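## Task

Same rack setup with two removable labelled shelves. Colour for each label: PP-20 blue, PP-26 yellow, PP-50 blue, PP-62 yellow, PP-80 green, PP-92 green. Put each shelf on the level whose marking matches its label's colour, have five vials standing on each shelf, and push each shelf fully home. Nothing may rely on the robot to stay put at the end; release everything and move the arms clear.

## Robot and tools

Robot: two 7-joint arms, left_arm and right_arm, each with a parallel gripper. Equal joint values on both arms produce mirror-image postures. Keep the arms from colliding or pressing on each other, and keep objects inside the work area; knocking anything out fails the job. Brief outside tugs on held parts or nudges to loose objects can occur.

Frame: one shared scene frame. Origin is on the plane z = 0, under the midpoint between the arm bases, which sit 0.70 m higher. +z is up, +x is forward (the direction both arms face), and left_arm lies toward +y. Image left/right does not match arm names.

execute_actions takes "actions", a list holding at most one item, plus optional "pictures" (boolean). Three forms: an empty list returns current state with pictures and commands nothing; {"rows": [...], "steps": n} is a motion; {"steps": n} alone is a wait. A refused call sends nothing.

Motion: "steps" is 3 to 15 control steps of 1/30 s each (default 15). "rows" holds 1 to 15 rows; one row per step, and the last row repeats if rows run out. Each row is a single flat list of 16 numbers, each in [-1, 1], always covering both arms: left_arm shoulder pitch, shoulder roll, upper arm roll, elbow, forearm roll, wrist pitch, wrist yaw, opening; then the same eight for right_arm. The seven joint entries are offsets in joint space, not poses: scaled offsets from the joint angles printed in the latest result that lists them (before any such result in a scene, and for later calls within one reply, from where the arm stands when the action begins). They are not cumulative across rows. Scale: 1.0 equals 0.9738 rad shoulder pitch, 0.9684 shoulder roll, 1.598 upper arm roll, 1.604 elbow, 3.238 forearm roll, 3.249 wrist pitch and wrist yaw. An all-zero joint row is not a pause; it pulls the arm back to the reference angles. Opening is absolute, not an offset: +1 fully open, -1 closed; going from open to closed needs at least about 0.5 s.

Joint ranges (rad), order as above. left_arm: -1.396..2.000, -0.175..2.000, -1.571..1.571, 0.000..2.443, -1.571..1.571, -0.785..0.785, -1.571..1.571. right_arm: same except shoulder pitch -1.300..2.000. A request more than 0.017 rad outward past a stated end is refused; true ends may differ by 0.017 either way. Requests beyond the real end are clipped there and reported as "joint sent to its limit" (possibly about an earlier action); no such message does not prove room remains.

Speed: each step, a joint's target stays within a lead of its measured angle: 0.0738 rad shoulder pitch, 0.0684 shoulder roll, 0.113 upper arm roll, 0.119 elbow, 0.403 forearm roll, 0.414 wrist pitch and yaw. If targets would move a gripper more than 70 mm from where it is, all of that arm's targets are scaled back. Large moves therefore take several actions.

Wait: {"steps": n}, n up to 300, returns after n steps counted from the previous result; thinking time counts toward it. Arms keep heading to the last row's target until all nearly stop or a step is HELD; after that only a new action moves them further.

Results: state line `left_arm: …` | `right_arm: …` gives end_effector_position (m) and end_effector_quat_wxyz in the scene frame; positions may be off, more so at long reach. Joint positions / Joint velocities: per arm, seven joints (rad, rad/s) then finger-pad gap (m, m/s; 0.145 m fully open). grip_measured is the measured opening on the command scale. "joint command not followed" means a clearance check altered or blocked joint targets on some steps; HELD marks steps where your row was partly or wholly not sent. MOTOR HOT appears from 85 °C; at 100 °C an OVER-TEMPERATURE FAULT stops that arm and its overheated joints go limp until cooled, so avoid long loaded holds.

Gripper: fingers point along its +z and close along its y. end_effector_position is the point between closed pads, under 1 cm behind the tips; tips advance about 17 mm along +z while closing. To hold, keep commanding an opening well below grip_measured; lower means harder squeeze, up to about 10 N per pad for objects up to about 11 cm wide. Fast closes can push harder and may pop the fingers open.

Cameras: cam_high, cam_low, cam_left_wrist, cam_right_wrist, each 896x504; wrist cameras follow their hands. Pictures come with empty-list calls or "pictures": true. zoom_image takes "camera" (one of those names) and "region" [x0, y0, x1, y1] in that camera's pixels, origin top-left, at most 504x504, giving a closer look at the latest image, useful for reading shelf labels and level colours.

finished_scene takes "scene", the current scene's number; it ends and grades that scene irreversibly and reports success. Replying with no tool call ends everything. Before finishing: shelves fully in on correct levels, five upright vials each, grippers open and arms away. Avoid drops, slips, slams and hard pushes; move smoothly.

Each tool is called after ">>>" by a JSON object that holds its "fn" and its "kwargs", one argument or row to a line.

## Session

>>> {"fn": "execute_actions", "kwargs": {
  "actions": []
}}

Scene clock: 0.00 s of 9600.00 s.
left_arm: end_effector_position=(+0.2704, +0.1569, +0.4514) grip_measured=+1.00 end_effector_quat_wxyz=(-0.005, +0.704, +0.006, +0.710) | right_arm: end_effector_position=(+0.2728, -0.1511, +0.4479) grip_measured=+1.00 end_effector_quat_wxyz=(-0.004, +0.707, +0.008, +0.707)
Joint positions: left_arm=[-0.439  0.333 -0.276  1.813  0.175 -0.281 -0.364  0.145] | right_arm=[-0.422  0.341 -0.291  1.796  0.178 -0.277 -0.343  0.145]
Joint velocities: left_arm=[-0.099  0.011 -0.002 -0.022  0.007 -0.007  0.037 -0.   ] | right_arm=[ 0.055 -0.077 -0.007  0.007 -0.037 -0.007 -0.007  0.   ]
Motor temperatures (°C, as the motors report them): left_arm=[27 24 26 25 28 27 26] | right_arm=[27 27 28 28 26 25 27]

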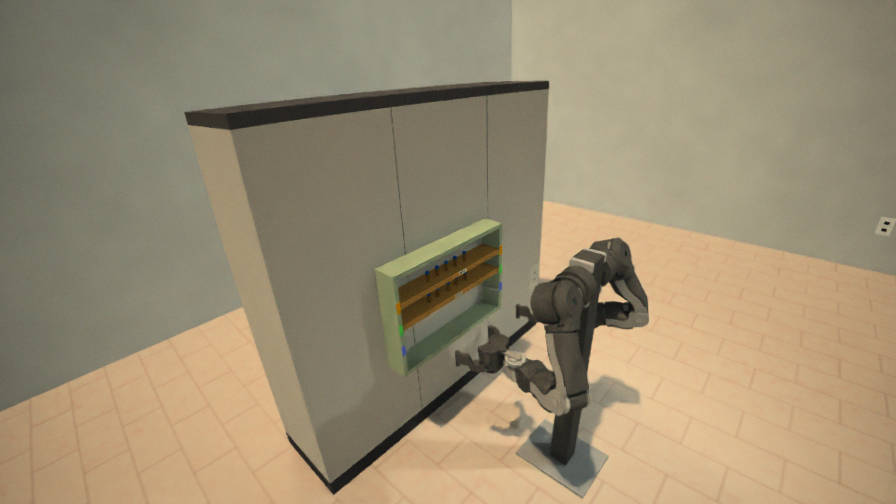

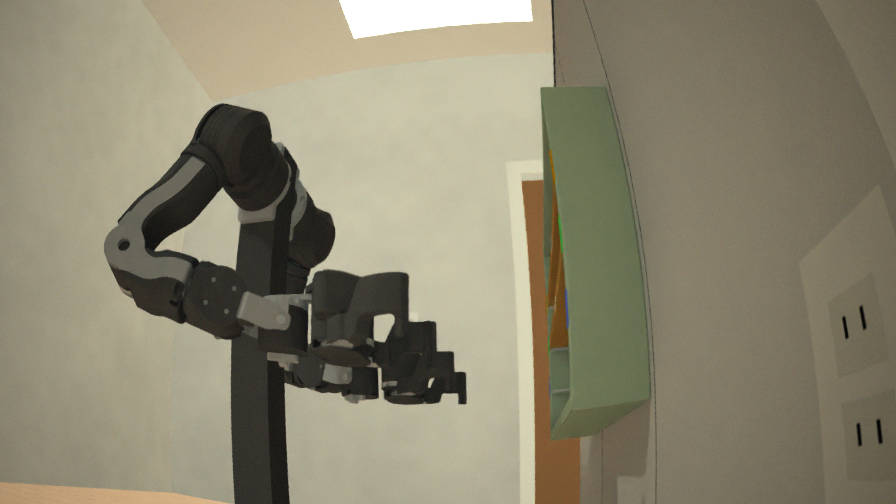

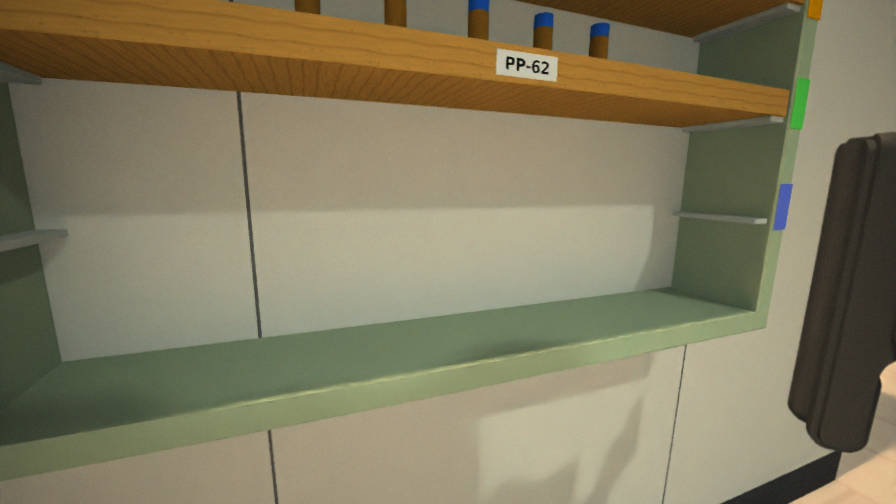

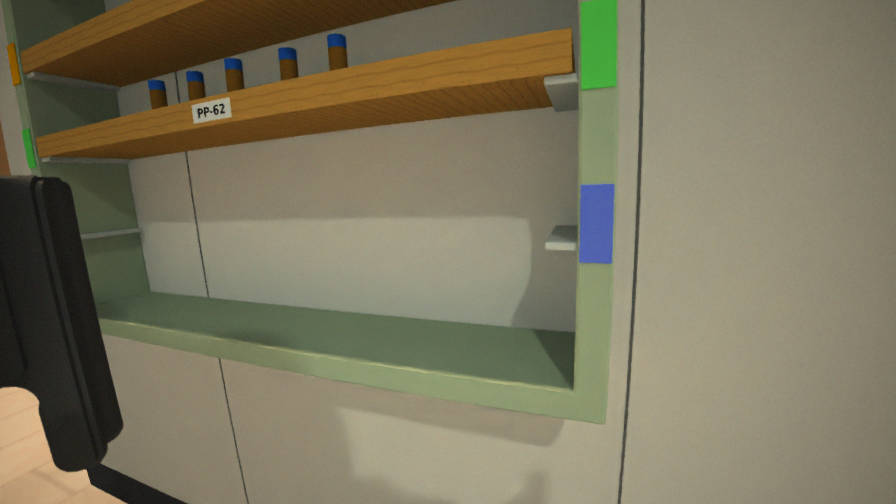

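>>> {"fn": "execute_actions", "kwargs": {
  "actions": [
    {"rows":[[0.03,-0.02,0.01,0.015,0.03,0,-0.01,1,0.03,-0.02,0.01,0.02,-0.04,0,0.03,1],[0.07,-0.05,0.025,0.03,0.06,-0.01,-0.02,1,0.065,-0.05,0.025,0.04,-0.08,0,0.06,1],[0.12,-0.08,0.04,0.045,0.09,-0.01,-0.03,1,0.11,-0.08,0.04,0.06,-0.13,0,0.09,1],[0.17,-0.11,0.055,0.06,0.12,-0.015,-0.04,1,0.155,-0.11,0.06,0.08,-0.18,0,0.12,1],[0.22,-0.14,0.07,0.075,0.15,-0.02,-0.05,1,0.2,-0.14,0.075,0.1,-0.23,0,0.15,1],[0.27,-0.17,0.085,0.09,0.18,-0.02,-0.06,1,0.245,-0.17,0.09,0.12,-0.28,0,0.18,1],[0.32,-0.2,0.1,0.105,0.21,-0.025,-0.07,1,0.29,-0.2,0.105,0.14,-0.33,0.01,0.21,1],[0.37,-0.23,0.115,0.12,0.24,-0.03,-0.08,1,0.335,-0.23,0.12,0.16,-0.38,0.01,0.24,1],[0.42,-0.26,0.13,0.135,0.27,-0.03,-0.09,1,0.38,-0.26,0.135,0.175,-0.42,0.01,0.265,1],[0.46,-0.29,0.145,0.145,0.3,-0.035,-0.092,1,0.42,-0.29,0.15,0.19,-0.45,0.011,0.285,1],[0.5,-0.31,0.157,0.155,0.32,-0.038,-0.092,1,0.455,-0.315,0.165,0.2,-0.47,0.011,0.305,1],[0.525,-0.33,0.166,0.161,0.339,-0.038,-0.092,1,0.48,-0.335,0.175,0.207,-0.485,0.011,0.305,1],[0.542,-0.34,0.173,0.161,0.339,-0.038,-0.092,1,0.495,-0.346,0.182,0.207,-0.485,0.011,0.305,1],[0.552,-0.344,0.173,0.161,0.339,-0.038,-0.092,-0.5,0.503,-0.352,0.182,0.207,-0.485,0.011,0.305,-0.5]]}
  ],
  "pictures": true
}}

>>> {"fn": "execute_actions", "kwargs": {
  "actions": [
    {"steps":20}
  ],
  "pictures": true
}}

Scene clock: 0.97 s of 9600.00 s.
left_arm: end_effector_position=(+0.3398, +0.2338, +0.6054) grip_measured=+1.00 end_effector_quat_wxyz=(+0.332, +0.371, +0.583, +0.642) | right_arm: end_effector_position=(+0.3418, -0.0975, +0.6132) grip_measured=+1.00 end_effector_quat_wxyz=(+0.401, +0.404, +0.553, +0.609)
Joint positions: left_arm=[ 0.082  0.016 -0.012  2.074  1.186 -0.396 -0.647  0.145] | right_arm=[ 0.056  0.017 -0.012  2.131 -1.309 -0.244  0.592  0.145]
Joint velocities: left_arm=[ 0.473 -0.473  0.305  0.276  1.59  -0.095  0.022  0.   ] | right_arm=[ 0.495 -0.385  0.383  0.271 -1.722  0.139  0.74   0.   ]
Motor temperatures (°C, as the motors report them): left_arm=[27 24 26 25 28 28 26] | right_arm=[27 27 28 28 26 25 27]
Steps of this call (steps 1 to 17: nothing new was sent; steps 18 to 29: the first 12 steps of this action). Readings (joint positions):
18: left_arm=[-0.430 0.320 -0.269 1.819 0.217 -0.278 -0.374] | right_arm=[-0.415 0.330 -0.279 1.805 0.124 -0.272 -0.307]
19: left_arm=[-0.398 0.288 -0.248 1.835 0.287 -0.285 -0.396] | right_arm=[-0.387 0.301 -0.256 1.832 0.033 -0.268 -0.240]
21: left_arm=[-0.271 0.223 -0.195 1.899 0.459 -0.305 -0.452] | right_arm=[-0.264 0.229 -0.205 1.919 -0.237 -0.272 -0.065]
25: left_arm=[-0.085 0.110 -0.096 1.995 0.838 -0.361 -0.580] | right_arm=[-0.103 0.118 -0.106 2.043 -0.866 -0.259 0.315]
29: the state above
camera_calibration (this result's frames):
cam_left_wrist: T_world_to_cam=[[-0.293427, -0.270087, 0.917035, -0.395864], [0.354674, -0.921555, -0.157932, 0.202438], [0.887754, 0.278907, 0.366202, -0.532151], [0, 0, 0, 1]] pos_world=[0.284462, 0.22806, 0.589868]
cam_right_wrist: T_world_to_cam=[[0.286872, 0.0327799, 0.957408, -0.680139], [0.195173, -0.980452, -0.0249117, -0.134576], [0.937876, 0.194007, -0.287662, -0.0732957], [0, 0, 0, 1]] pos_world=[0.290121, -0.0954307, 0.626734]

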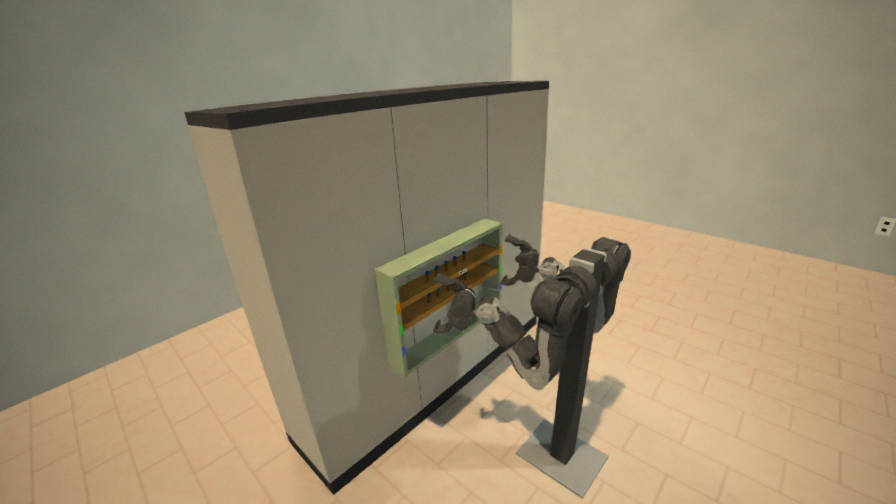

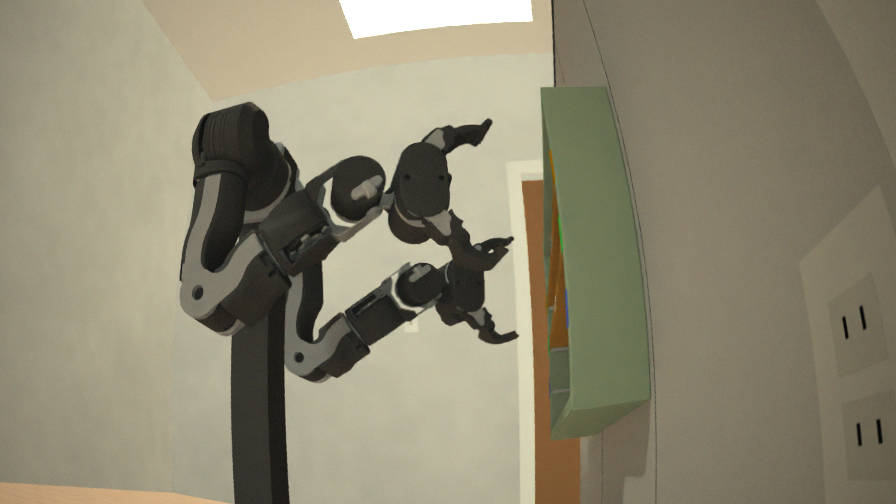

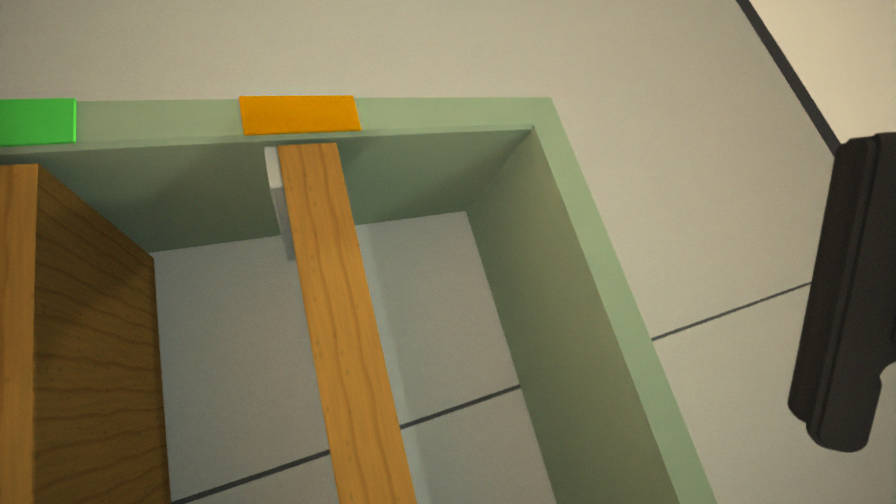

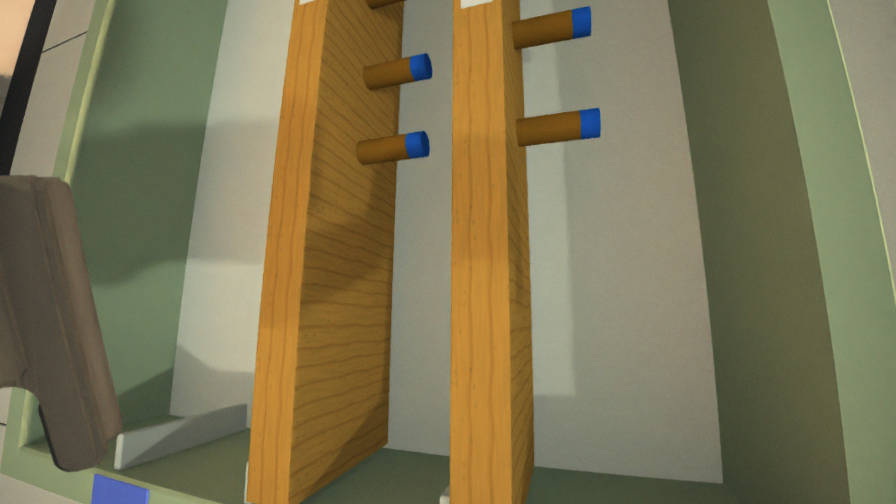

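Scene clock: 1.63 s of 9600.00 s.
left_arm: end_effector_position=(+0.3441, +0.2299, +0.6025) grip_measured=-0.50 end_effector_quat_wxyz=(+0.362, +0.362, +0.605, +0.610) | right_arm: end_effector_position=(+0.3464, -0.1070, +0.6077) grip_measured=-0.50 end_effector_quat_wxyz=(+0.423, +0.417, +0.566, +0.572)
Joint positions: left_arm=[ 0.099 -0.    -0.     2.074  1.271 -0.402 -0.657  0.038] | right_arm=[ 0.07   0.     0.001  2.131 -1.391 -0.242  0.641  0.038]
Joint velocities: left_arm=[-0.077  0.055  0.012 -0.007 -0.066  0.007 -0.081  0.   ] | right_arm=[ 0.077 -0.011  0.002 -0.002 -0.051 -0.037 -0.066 -0.   ]
Motor temperatures (°C, as the motors report them): left_arm=[27 24 26 25 28 28 26] | right_arm=[27 27 28 28 26 25 27]
Kept back: nothing.
Steps of this call (steps 1 to 3: the last 3 steps of your previous action; steps 4 to 20: the robot went on to your last target). Readings (joint positions):
1: left_arm=[0.096 0.004 -0.002 2.078 1.226 -0.399 -0.648] | right_arm=[0.069 0.007 -0.000 2.134 -1.349 -0.243 0.612]
2: left_arm=[0.099 0.000 -0.000 2.076 1.247 -0.401 -0.652] | right_arm=[0.070 0.002 0.001 2.133 -1.370 -0.242 0.625]
4: left_arm=[0.099 -0.000 -0.000 2.074 1.265 -0.401 -0.657] | right_arm=[0.070 0.000 0.001 2.131 -1.386 -0.242 0.638]
8: left_arm=[0.099 -0.000 -0.000 2.074 1.270 -0.402 -0.657] | right_arm=[0.070 0.000 0.001 2.131 -1.391 -0.242 0.641]
20: the state above
camera_calibration (this result's frames):
cam_left_wrist: T_world_to_cam=[[-0.308306, -0.172181, 0.935575, -0.421478], [0.325508, -0.943211, -0.06632, 0.156666], [0.893864, 0.284091, 0.346844, -0.52541], [0, 0, 0, 1]] pos_world=[0.288705, 0.224463, 0.586949]
cam_right_wrist: T_world_to_cam=[[0.320314, 0.0752358, 0.944319, -0.674943], [0.135891, -0.990181, 0.0327954, -0.160485], [0.937514, 0.11782, -0.327393, -0.0611579], [0, 0, 0, 1]] pos_world=[0.295338, -0.100923, 0.622602]

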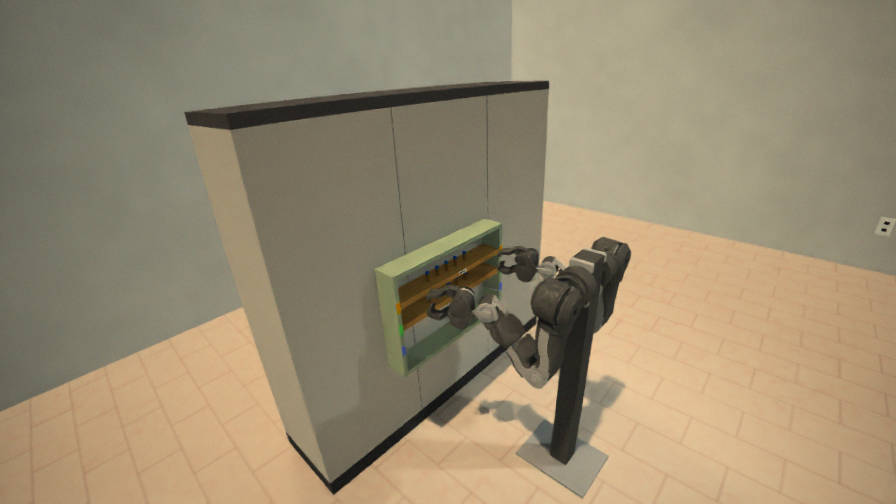

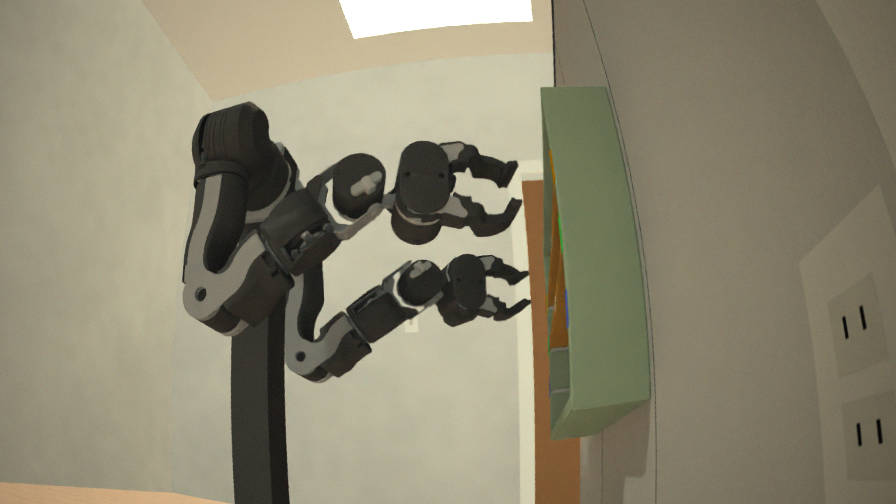

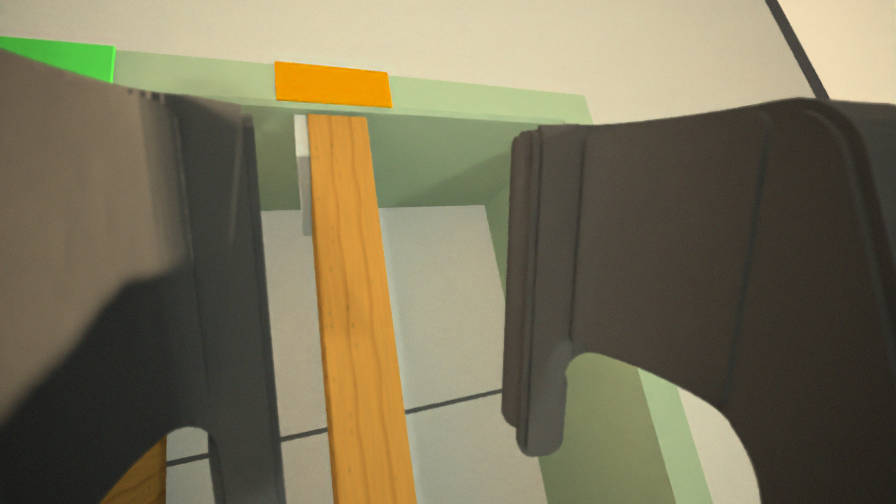

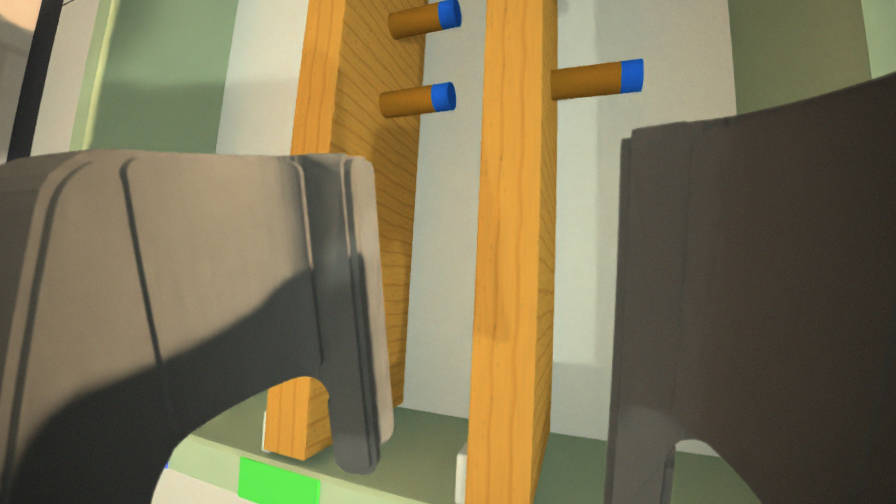

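>>> {"fn": "execute_actions", "kwargs": {
  "actions": [
    {"rows":[[0.015,0,0,-0.011,0,0,0.002,-0.5,0.012,0,0,-0.011,0,0,-0.002,-0.5],[0.04,0,0,-0.03,0.001,-0.001,0.004,-0.5,0.034,0,0,-0.029,-0.001,0,-0.005,-0.5],[0.07,0,0,-0.053,0.002,-0.002,0.006,-0.5,0.06,0,0,-0.051,-0.002,-0.001,-0.008,-0.5],[0.1,0,0,-0.075,0.003,-0.003,0.008,-0.5,0.086,0,0,-0.073,-0.003,-0.002,-0.011,-0.5],[0.13,0,0,-0.098,0.004,-0.004,0.01,-0.5,0.112,0,0,-0.095,-0.004,-0.003,-0.014,-0.5],[0.155,0,0,-0.117,0.005,-0.005,0.012,-0.5,0.133,0,0,-0.113,-0.005,-0.003,-0.016,-0.5],[0.175,0,0,-0.132,0.006,-0.005,0.012,-0.5,0.15,0,0,-0.127,-0.005,-0.003,-0.016,-0.5],[0.19,0,0,-0.143,0.006,-0.005,0.012,-0.5,0.163,0,0,-0.138,-0.005,-0.003,-0.016,-0.5]]}
  ],
  "pictures": true
}}

>>> {"fn": "zoom_image", "kwargs": {
  "camera": "cam_high",
  "region": [400,240,510,320]
}}

Scene clock: 2.33 s of 9600.00 s.
left_arm: end_effector_position=(+0.3896, +0.2299, +0.6005) grip_measured=-0.50 end_effector_quat_wxyz=(+0.360, +0.364, +0.609, +0.606) | right_arm: end_effector_position=(+0.3889, -0.1075, +0.5999) grip_measured=-0.50 end_effector_quat_wxyz=(+0.420, +0.422, +0.569, +0.567)
Joint positions: left_arm=[ 0.286 -0.    -0.     1.843  1.289 -0.415 -0.625  0.038] | right_arm=[ 0.231  0.     0.001  1.91  -1.406 -0.248  0.595  0.038]
Joint velocities: left_arm=[-0.033  0.011  0.007  0.002  0.007 -0.037 -0.066  0.   ] | right_arm=[-0.011 -0.077  0.007 -0.012  0.037 -0.022  0.022 -0.   ]
Motor temperatures (°C, as the motors report them): left_arm=[27 24 26 25 28 28 26] | right_arm=[27 27 28 28 26 25 27]
Steps of this call (steps 1 to 9: the robot went on to your last target; steps 10 to 21: the first 12 steps of this action). Readings (joint positions):
10: left_arm=[0.106 -0.000 -0.000 2.065 1.270 -0.402 -0.657] | right_arm=[0.076 0.000 0.001 2.123 -1.391 -0.242 0.640]
11: left_arm=[0.129 -0.000 -0.000 2.036 1.271 -0.403 -0.653] | right_arm=[0.096 0.000 0.001 2.096 -1.391 -0.242 0.636]
13: left_arm=[0.196 -0.000 -0.000 1.958 1.276 -0.406 -0.645] | right_arm=[0.155 0.000 0.001 2.020 -1.396 -0.243 0.621]
17: left_arm=[0.283 -0.000 -0.000 1.848 1.287 -0.413 -0.627] | right_arm=[0.228 0.000 0.001 1.915 -1.405 -0.248 0.597]
21: the state above
camera_calibration (this result's frames):
cam_left_wrist: T_world_to_cam=[[-0.298057, -0.166088, 0.939988, -0.413648], [0.32505, -0.943552, -0.0636488, 0.140412], [0.897499, 0.286572, 0.33522, -0.560382], [0, 0, 0, 1]] pos_world=[0.334011, 0.224374, 0.585612]
cam_right_wrist: T_world_to_cam=[[0.334726, 0.0761744, 0.939232, -0.683562], [0.133231, -0.99054, 0.0328544, -0.165584], [0.932849, 0.114138, -0.341708, -0.0935762], [0, 0, 0, 1]] pos_world=[0.338159, -0.101267, 0.615488]

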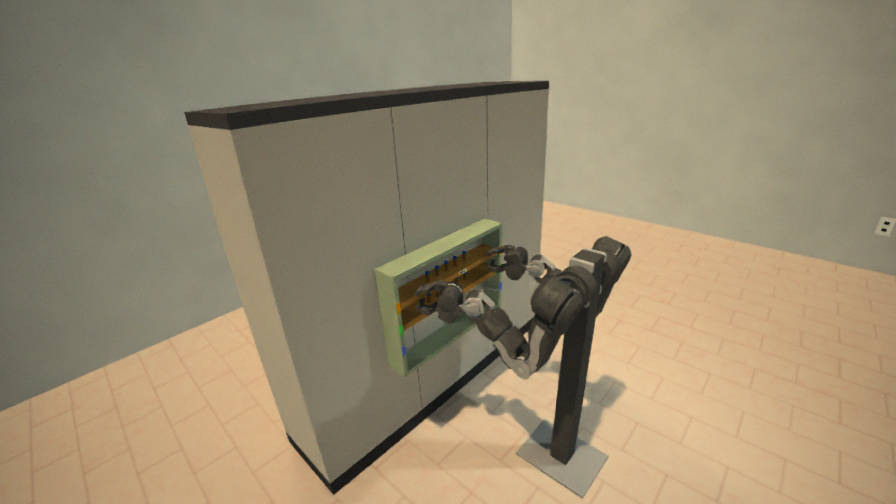

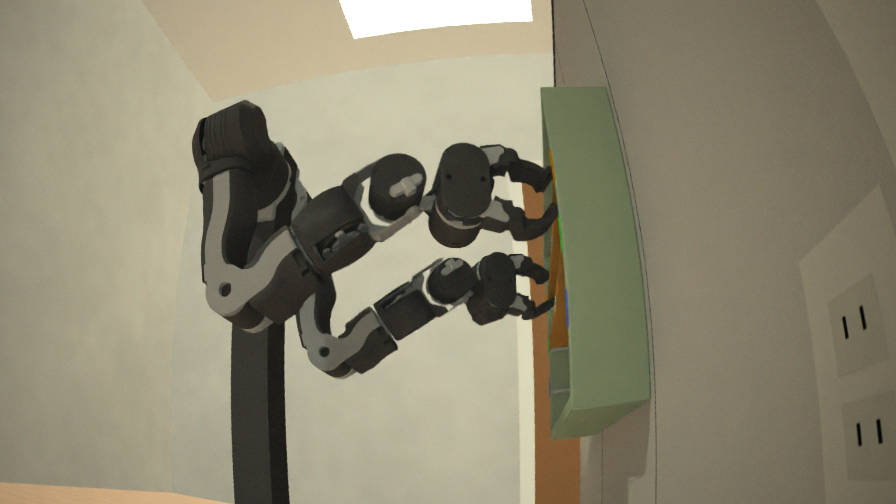

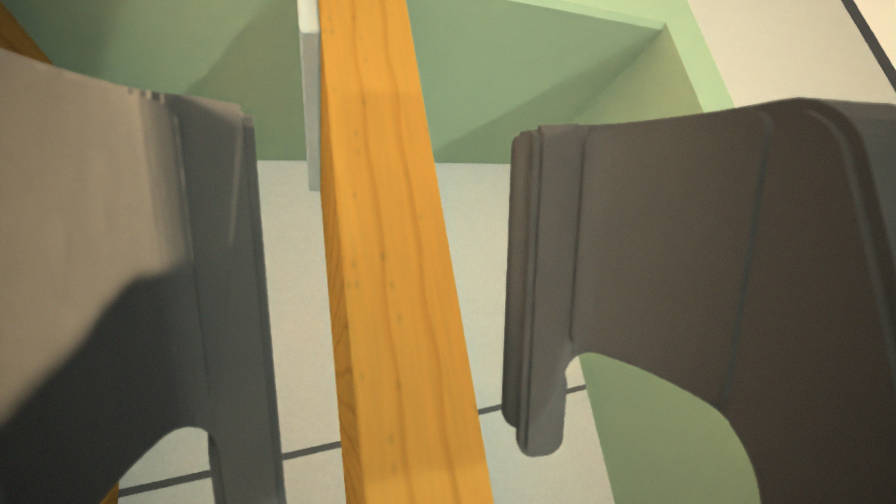

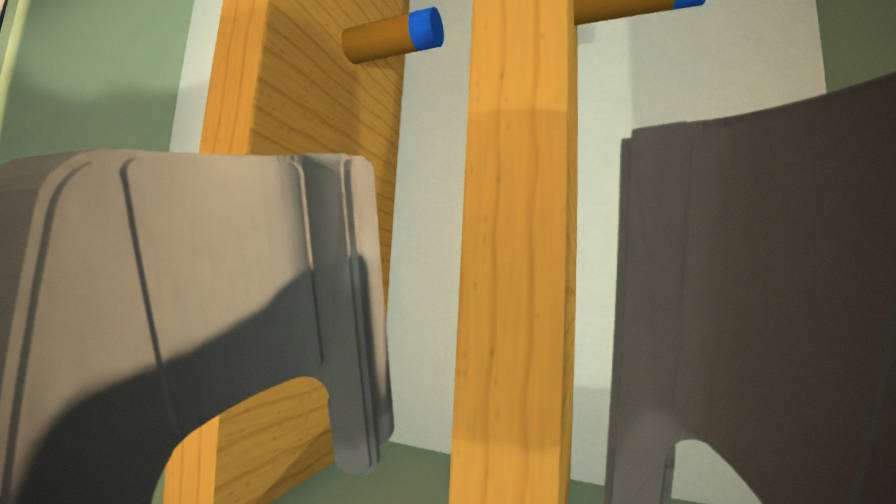

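Region (400, 240, 510, 320) of cam_high's 896x504 image, scaled by 4.582, with more detail than that image has; it fills the top 367 rows of this view, and the rest is white.

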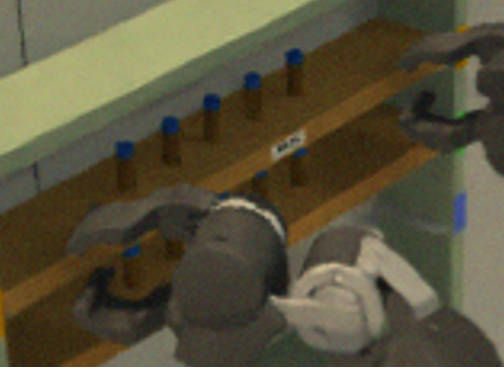

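>>> {"fn": "execute_actions", "kwargs": {
  "actions": [
    {"rows":[[0.006,0,0,0,0,0,0.004,-0.5,0.004,0,0,0,0,0,-0.004,-0.5],[0.012,0,0,-0.003,0.001,-0.001,0.006,-0.5,0.012,0,0,-0.005,0,0,-0.005,-0.5],[0.028,0,0,-0.016,0.002,-0.002,0.008,-0.5,0.03,0,0,-0.019,-0.001,-0.001,-0.008,-0.5],[0.048,0,0,-0.033,0.003,-0.003,0.011,-0.5,0.054,0,0,-0.039,-0.002,-0.002,-0.011,-0.5],[0.07,0,0,-0.052,0.004,-0.003,0.014,-0.5,0.08,0,0,-0.061,-0.003,-0.002,-0.014,-0.5],[0.092,0,0,-0.071,0.005,-0.004,0.017,-0.5,0.106,0,0,-0.083,-0.004,-0.003,-0.017,-0.5],[0.112,0,0,-0.089,0.006,-0.005,0.02,-0.5,0.13,0,0,-0.103,-0.005,-0.004,-0.02,-0.5],[0.13,0,0,-0.105,0.007,-0.006,0.022,-0.5,0.151,0,0,-0.121,-0.005,-0.005,-0.022,-0.5],[0.142,0,0,-0.116,0.008,-0.007,0.024,-0.5,0.167,0,0,-0.135,-0.005,-0.005,-0.023,-0.5],[0.149,0,0,-0.122,0.008,-0.007,0.024,-0.5,0.177,0,0,-0.143,-0.005,-0.005,-0.023,-0.5]]}
  ],
  "pictures": true
}}

>>> {"fn": "execute_actions", "kwargs": {
  "actions": [
    {"rows":[[0,0,0,0,0,0,0,-0.56,0,0,0,0,0,0,0,-0.56],[0,0,0,0,0,0,0,-0.61,0,0,0,0,0,0,0,-0.61],[0,0,0,0,0,0,0,-0.65,0,0,0,0,0,0,0,-0.65],[0,0,0,0,0,0,0,-0.68,0,0,0,0,0,0,0,-0.68],[0,0,0,0,0,0,0,-0.71,0,0,0,0,0,0,0,-0.71],[0,0,0,0,0,0,0,-0.74,0,0,0,0,0,0,0,-0.74],[0,0,0,0,0,0,0,-0.77,0,0,0,0,0,0,0,-0.77],[0,0,0,0,0,0,0,-0.82,0,0,0,0,0,0,0,-0.82],[0,0,0,0,0,0,0,-0.9,0,0,0,0,0,0,0,-0.9],[0,0,0,0,0,0,0,-1,0,0,0,0,0,0,0,-1]]}
  ]
}}

Scene clock: 3.20 s of 9600.00 s.
left_arm: end_effector_position=(+0.4246, +0.2304, +0.6052) grip_measured=-0.50 end_effector_quat_wxyz=(+0.364, +0.358, +0.605, +0.611) | right_arm: end_effector_position=(+0.4313, -0.1071, +0.6042) grip_measured=-0.50 end_effector_quat_wxyz=(+0.423, +0.417, +0.566, +0.571)
Joint positions: left_arm=[ 0.431 -0.    -0.     1.649  1.313 -0.433 -0.554  0.038] | right_arm=[ 0.406  0.     0.001  1.681 -1.421 -0.261  0.526  0.038]
Joint velocities: left_arm=[-0.011 -0.033 -0.007 -0.022  0.007 -0.066 -0.007 -0.   ] | right_arm=[-0.033 -0.011 -0.022  0.002 -0.022  0.037  0.022  0.   ]
Motor temperatures (°C, as the motors report them): left_arm=[27 24 26 25 28 28 26] | right_arm=[27 27 28 28 26 25 27]
Steps of this call (steps 1 to 3: the last 3 steps of your previous action; steps 4 to 14: the robot went on to your last target; steps 15 to 26: the first 12 steps of this action). Readings (joint positions):
15: left_arm=[0.287 -0.000 -0.000 1.843 1.289 -0.415 -0.622] | right_arm=[0.232 0.000 0.001 1.910 -1.406 -0.248 0.592]
16: left_arm=[0.291 -0.000 -0.000 1.842 1.290 -0.415 -0.618] | right_arm=[0.237 0.000 0.001 1.906 -1.406 -0.248 0.589]
18: left_arm=[0.330 -0.000 -0.000 1.798 1.293 -0.420 -0.604] | right_arm=[0.280 0.000 0.001 1.856 -1.408 -0.251 0.574]
22: left_arm=[0.410 -0.000 -0.000 1.679 1.306 -0.427 -0.569] | right_arm=[0.378 0.000 0.001 1.721 -1.419 -0.258 0.538]
26: the state above
camera_calibration (this result's frames):
cam_left_wrist: T_world_to_cam=[[-0.313751, -0.170861, 0.934006, -0.396232], [0.328942, -0.94232, -0.061884, 0.126738], [0.890706, 0.287817, 0.351857, -0.600953], [0, 0, 0, 1]] pos_world=[0.369265, 0.224692, 0.589376]
cam_right_wrist: T_world_to_cam=[[0.321492, 0.0759982, 0.943858, -0.698914], [0.135708, -0.990182, 0.0335041, -0.172358], [0.937137, 0.117318, -0.328649, -0.141027], [0, 0, 0, 1]] pos_world=[0.380247, -0.101004, 0.619102]

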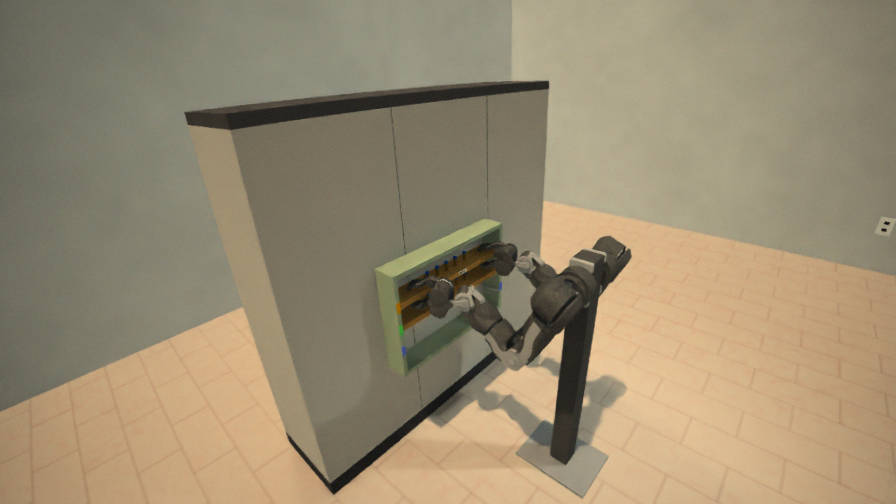

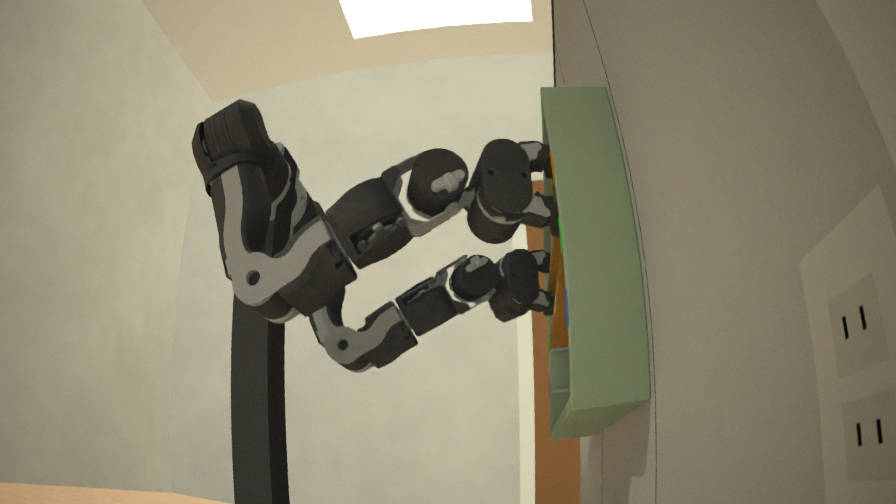

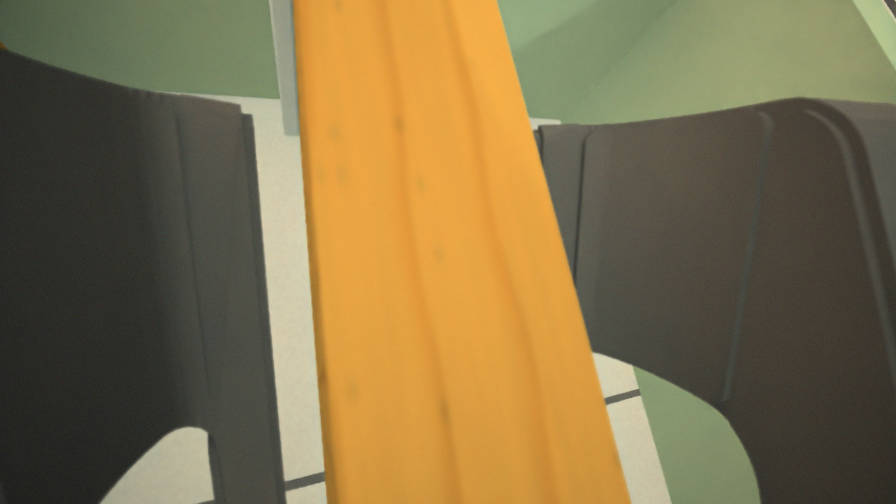

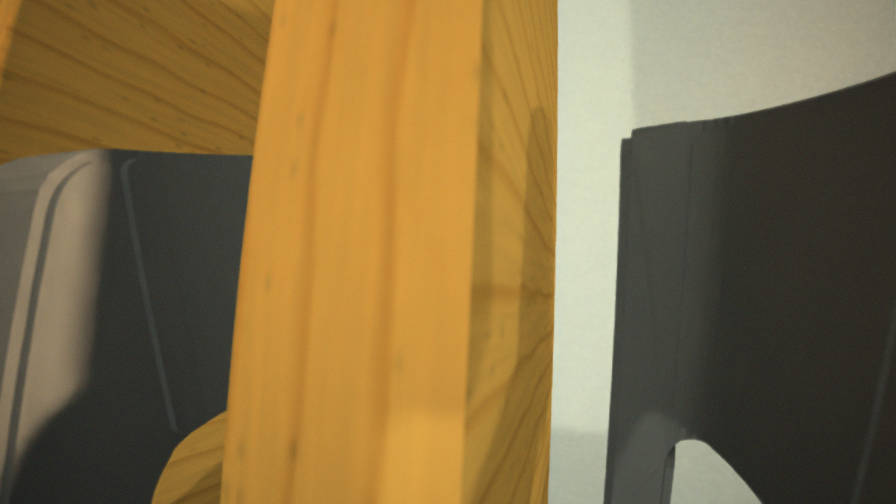

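Scene clock: 3.70 s of 9600.00 s.
left_arm: end_effector_position=(+0.4245, +0.2303, +0.6024) grip_measured=-0.76 end_effector_quat_wxyz=(+0.362, +0.360, +0.609, +0.607) | right_arm: end_effector_position=(+0.4313, -0.1071, +0.6039) grip_measured=-0.76 end_effector_quat_wxyz=(+0.423, +0.417, +0.567, +0.571)
Joint positions: left_arm=[ 0.429 -0.    -0.     1.648  1.316 -0.434 -0.562  0.018] | right_arm=[ 0.406  0.     0.001  1.681 -1.422 -0.261  0.528  0.018]
Joint velocities: left_arm=[ 0.011 -0.011 -0.002 -0.007 -0.022 -0.066 -0.066 -0.   ] | right_arm=[-0.055 -0.011  0.002  0.002  0.022  0.037  0.051 -0.   ]
Motor temperatures (°C, as the motors report them): left_arm=[27 24 26 25 28 28 26] | right_arm=[27 27 28 28 26 25 27]
Steps of this call (steps 1 to 3: the last 3 steps of your previous action; steps 4 to 15: the first 12 steps of this action, its rows measured from where the robot was after step 3). Readings (joint positions):
3: left_arm=[0.431 -0.000 -0.000 1.649 1.313 -0.434 -0.553] | right_arm=[0.406 0.000 0.001 1.681 -1.421 -0.261 0.526]
4: left_arm=[0.431 -0.000 -0.000 1.649 1.313 -0.434 -0.553] | right_arm=[0.406 0.000 0.001 1.681 -1.421 -0.261 0.526]
5: left_arm=[0.431 -0.000 -0.000 1.649 1.313 -0.434 -0.553] | right_arm=[0.406 0.000 0.001 1.681 -1.421 -0.261 0.526]
7: left_arm=[0.430 -0.000 -0.000 1.649 1.314 -0.434 -0.556] | right_arm=[0.406 0.000 0.001 1.681 -1.421 -0.261 0.526]
11: left_arm=[0.429 -0.000 -0.000 1.648 1.316 -0.434 -0.562] | right_arm=[0.406 0.000 0.001 1.681 -1.422 -0.261 0.528]
15: the state above

>>> {"fn": "execute_actions", "kwargs": {
  "actions": [
    {"rows":[[0.003,0,0,0.005,0,0,0.005,-1,0.003,0,0,0.005,0,0,-0.005,-1],[0.003,0,0,0.011,0,0,0.005,-1,0.003,0,0,0.011,0,0,-0.005,-1],[-0.002,0,0,0.018,-0.001,0,0.004,-1,-0.002,0,0,0.018,0,0,-0.004,-1],[-0.012,0,0,0.028,-0.002,0.001,0.002,-1,-0.012,0,0,0.028,0.001,0,-0.002,-1],[-0.026,0,0,0.041,-0.003,0.002,0,-1,-0.026,0,0,0.041,0.002,0.001,0,-1],[-0.043,0,0,0.056,-0.004,0.002,-0.003,-1,-0.043,0,0,0.056,0.002,0.001,0.003,-1],[-0.062,0,0,0.073,-0.005,0.003,-0.006,-1,-0.062,0,0,0.073,0.003,0.002,0.006,-1],[-0.082,0,0,0.09,-0.006,0.004,-0.01,-1,-0.082,0,0,0.09,0.004,0.002,0.009,-1],[-0.102,0,0,0.107,-0.007,0.005,-0.013,-1,-0.102,0,0,0.107,0.005,0.003,0.012,-1],[-0.121,0,0,0.123,-0.008,0.005,-0.016,-1,-0.121,0,0,0.123,0.005,0.003,0.015,-1],[-0.138,0,0,0.137,-0.009,0.006,-0.019,-1,-0.138,0,0,0.137,0.006,0.004,0.018,-1],[-0.152,0,0,0.148,-0.01,0.007,-0.021,-1,-0.152,0,0,0.148,0.007,0.004,0.02,-1],[-0.163,0,0,0.157,-0.011,0.007,-0.022,-1,-0.163,0,0,0.157,0.007,0.004,0.021,-1],[-0.17,0,0,0.163,-0.011,0.007,-0.023,-1,-0.17,0,0,0.163,0.007,0.004,0.022,-1],[-0.174,0,0,0.166,-0.011,0.007,-0.023,-1,-0.174,0,0,0.166,0.007,0.004,0.022,-1]]}
  ]
}}

>>> {"fn": "execute_actions", "kwargs": {
  "actions": [
    {"rows":[[-0.002,0,0,0.008,0,0,0.004,-1,-0.002,0,0,0.008,0,0,-0.004,-1],[-0.01,0,0,0.014,0,0,0.003,-1,-0.01,0,0,0.014,0,0,-0.003,-1],[-0.022,0,0,0.024,-0.001,0.001,0.002,-1,-0.022,0,0,0.024,0,0,-0.002,-1],[-0.037,0,0,0.036,-0.002,0.001,0.001,-1,-0.037,0,0,0.036,0.001,0.001,-0.001,-1],[-0.055,0,0,0.049,-0.002,0.001,0,-1,-0.055,0,0,0.049,0.001,0.001,0,-1],[-0.075,0,0,0.064,-0.003,0.002,-0.002,-1,-0.075,0,0,0.064,0.001,0.001,0.002,-1],[-0.095,0,0,0.079,-0.003,0.002,-0.003,-1,-0.095,0,0,0.079,0.002,0.001,0.003,-1],[-0.115,0,0,0.093,-0.004,0.002,-0.004,-1,-0.115,0,0,0.093,0.002,0.002,0.004,-1],[-0.134,0,0,0.106,-0.004,0.003,-0.005,-1,-0.134,0,0,0.106,0.002,0.002,0.005,-1],[-0.151,0,0,0.118,-0.005,0.003,-0.006,-1,-0.151,0,0,0.118,0.003,0.002,0.006,-1],[-0.165,0,0,0.128,-0.005,0.003,-0.007,-1,-0.165,0,0,0.128,0.003,0.002,0.006,-1],[-0.176,0,0,0.135,-0.005,0.003,-0.008,-1,-0.176,0,0,0.135,0.003,0.002,0.007,-1],[-0.184,0,0,0.14,-0.005,0.003,-0.008,-1,-0.184,0,0,0.14,0.003,0.002,0.007,-1],[-0.19,0,0,0.144,-0.005,0.003,-0.008,-1,-0.19,0,0,0.144,0.003,0.002,0.007,-1]]}
  ]
}}

>>> {"fn": "execute_actions", "kwargs": {
  "actions": [
    {"steps":9}
  ],
  "pictures": true
}}

Scene clock: 4.80 s of 9600.00 s.
left_arm: end_effector_position=(+0.3850, +0.2298, +0.6075) grip_measured=-0.76 end_effector_quat_wxyz=(+0.369, +0.355, +0.607, +0.608) | right_arm: end_effector_position=(+0.3909, -0.1069, +0.6109) grip_measured=-0.76 end_effector_quat_wxyz=(+0.428, +0.411, +0.564, +0.574)
Joint positions: left_arm=[ 0.278 -0.    -0.     1.877  1.294 -0.417 -0.628  0.018] | right_arm=[ 0.257  0.     0.001  1.911 -1.408 -0.255  0.59   0.018]
Joint velocities: left_arm=[-0.363 -0.011  0.002  0.462 -0.051  0.022 -0.183  0.   ] | right_arm=[-0.429  0.033 -0.017  0.462  0.037 -0.022  0.11  -0.   ]
Motor temperatures (°C, as the motors report them): left_arm=[27 24 26 25 28 28 26] | right_arm=[27 27 28 28 26 25 27]
Steps of this call (steps 1 to 3: the last 3 steps of your previous action; steps 4 to 15: the robot went on to your last target; steps 16 to 21: nothing new was sent; steps 22 to 33: the first 12 steps of this action). Readings (joint positions):
22: left_arm=[0.429 -0.000 -0.000 1.648 1.317 -0.434 -0.562] | right_arm=[0.406 0.000 0.001 1.682 -1.423 -0.261 0.527]
23: left_arm=[0.428 -0.000 -0.000 1.651 1.319 -0.434 -0.562] | right_arm=[0.406 0.000 0.001 1.687 -1.424 -0.261 0.527]
25: left_arm=[0.418 -0.000 -0.000 1.681 1.318 -0.434 -0.563] | right_arm=[0.397 0.000 0.001 1.717 -1.425 -0.262 0.528]
29: left_arm=[0.347 -0.000 -0.000 1.782 1.307 -0.426 -0.588] | right_arm=[0.325 0.000 0.001 1.816 -1.417 -0.259 0.552]
33: the state above

Scene clock: 5.30 s of 9600.00 s.
left_arm: end_effector_position=(+0.3374, +0.2297, +0.6086) grip_measured=-0.76 end_effector_quat_wxyz=(+0.371, +0.354, +0.606, +0.608) | right_arm: end_effector_position=(+0.3429, -0.1064, +0.6129) grip_measured=-0.76 end_effector_quat_wxyz=(+0.430, +0.407, +0.564, +0.575)
Joint positions: left_arm=[ 0.084 -0.    -0.     2.117  1.28  -0.406 -0.669  0.018] | right_arm=[ 0.062  0.     0.001  2.151 -1.399 -0.252  0.63   0.018]
Joint velocities: left_arm=[-0.253 -0.011  0.002  0.3   -0.11   0.022 -0.007  0.   ] | right_arm=[-0.231  0.011  0.002  0.271  0.007 -0.022  0.007 -0.   ]
Motor temperatures (°C, as the motors report them): left_arm=[27 24 26 25 28 28 26] | right_arm=[27 27 28 28 26 25 27]
Steps of this call (steps 1 to 3: the last 3 steps of your previous action; steps 4 to 15: the first 12 steps of this action, its rows measured from where the robot was after step 3). Readings (joint positions):
3: left_arm=[0.257 -0.000 -0.000 1.907 1.288 -0.414 -0.640] | right_arm=[0.236 0.000 0.001 1.941 -1.405 -0.254 0.603]
4: left_arm=[0.254 -0.000 -0.000 1.910 1.289 -0.414 -0.640] | right_arm=[0.233 0.000 0.001 1.945 -1.406 -0.254 0.603]
5: left_arm=[0.248 -0.000 -0.000 1.918 1.291 -0.414 -0.640] | right_arm=[0.228 0.000 0.001 1.953 -1.407 -0.254 0.603]
7: left_arm=[0.221 -0.000 -0.000 1.954 1.290 -0.413 -0.643] | right_arm=[0.200 0.000 0.001 1.989 -1.407 -0.254 0.605]
11: left_arm=[0.143 -0.000 -0.000 2.046 1.285 -0.409 -0.656] | right_arm=[0.122 0.000 0.001 2.081 -1.403 -0.253 0.619]
15: the state above

Scene clock: 5.60 s of 9600.00 s.
left_arm: end_effector_position=(+0.3342, +0.2296, +0.6081) grip_measured=-0.76 end_effector_quat_wxyz=(+0.371, +0.354, +0.606, +0.608) | right_arm: end_effector_position=(+0.3396, -0.1063, +0.6125) grip_measured=-0.76 end_effector_quat_wxyz=(+0.430, +0.408, +0.565, +0.574)
Joint positions: left_arm=[ 0.069 -0.    -0.     2.132  1.279 -0.405 -0.673  0.018] | right_arm=[ 0.048  0.     0.001  2.166 -1.399 -0.252  0.634  0.018]
Joint velocities: left_arm=[ 0.033 -0.055 -0.007  0.012 -0.095 -0.007 -0.066  0.   ] | right_arm=[-0.011 -0.011 -0.002  0.002 -0.066  0.066 -0.081  0.   ]
Motor temperatures (°C, as the motors report them): left_arm=[27 24 26 25 28 28 26] | right_arm=[27 27 28 28 26 25 27]
Kept back: nothing.
Steps of this call (steps 1 to 3: the last 3 steps of your previous action; steps 4 to 9: the robot went on to your last target). Readings (joint positions):
1: left_arm=[0.077 -0.000 -0.000 2.125 1.279 -0.406 -0.670] | right_arm=[0.055 0.000 0.001 2.159 -1.399 -0.252 0.632]
2: left_arm=[0.071 -0.000 -0.000 2.130 1.279 -0.405 -0.671] | right_arm=[0.050 0.000 0.001 2.165 -1.399 -0.252 0.632]
4: left_arm=[0.069 -0.000 -0.000 2.132 1.279 -0.405 -0.673] | right_arm=[0.048 0.000 0.001 2.166 -1.399 -0.252 0.633]
8: left_arm=[0.069 -0.000 -0.000 2.132 1.279 -0.405 -0.673] | right_arm=[0.048 0.000 0.001 2.166 -1.399 -0.252 0.634]
9: the state above
camera_calibration (this result's frames):
cam_left_wrist: T_world_to_cam=[[-0.323802, -0.156486, 0.933094, -0.426757], [0.324256, -0.944854, -0.0459346, 0.148393], [0.888825, 0.287687, 0.356687, -0.523507], [0, 0, 0, 1]] pos_world=[0.279004, 0.224034, 0.591748]
cam_right_wrist: T_world_to_cam=[[0.299427, 0.0863277, 0.950206, -0.672705], [0.13877, -0.989249, 0.0461459, -0.168159], [0.943974, 0.118043, -0.308187, -0.067289], [0, 0, 0, 1]] pos_world=[0.28828, -0.100335, 0.62623]

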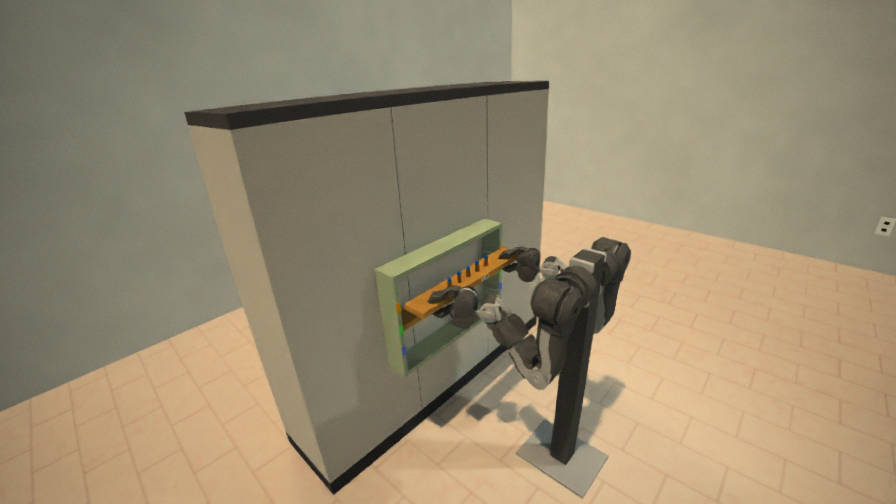

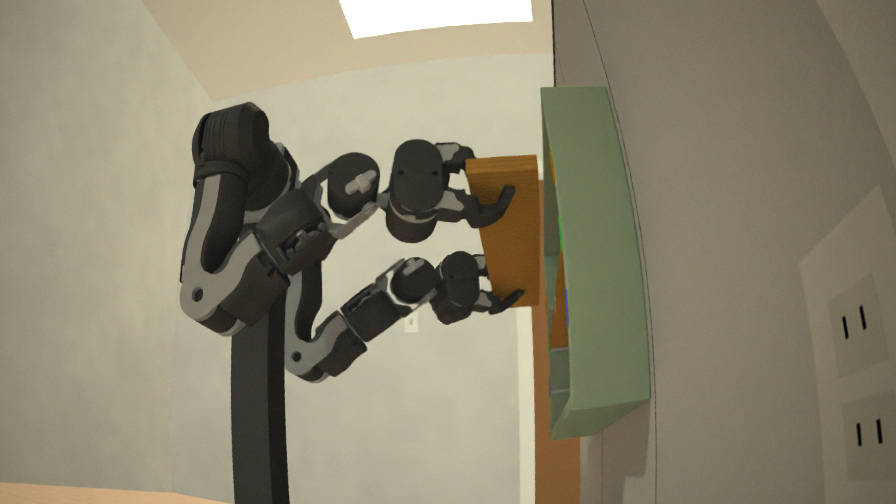

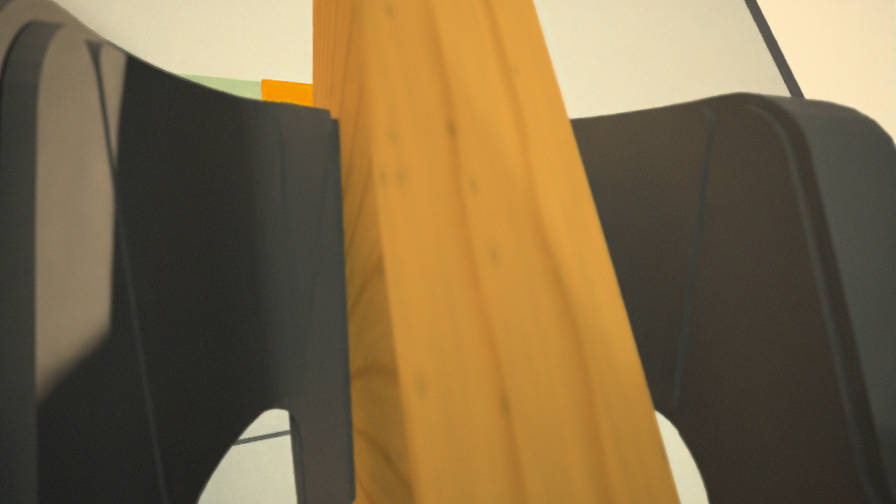

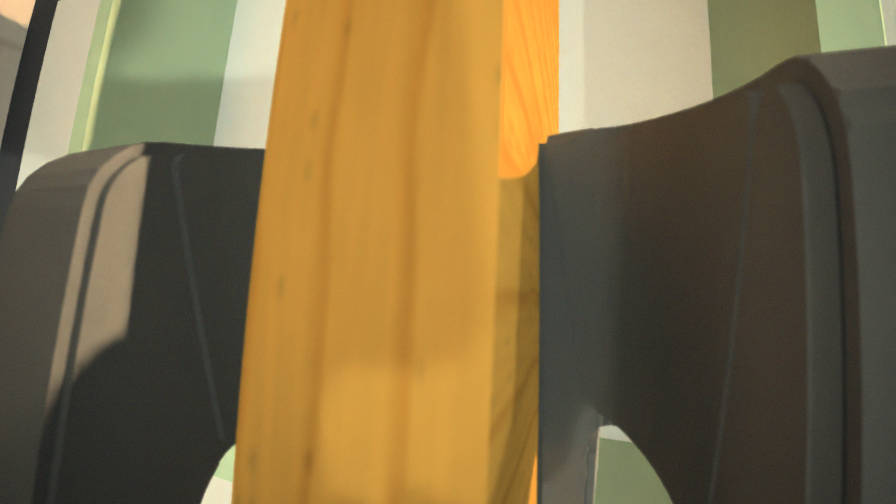

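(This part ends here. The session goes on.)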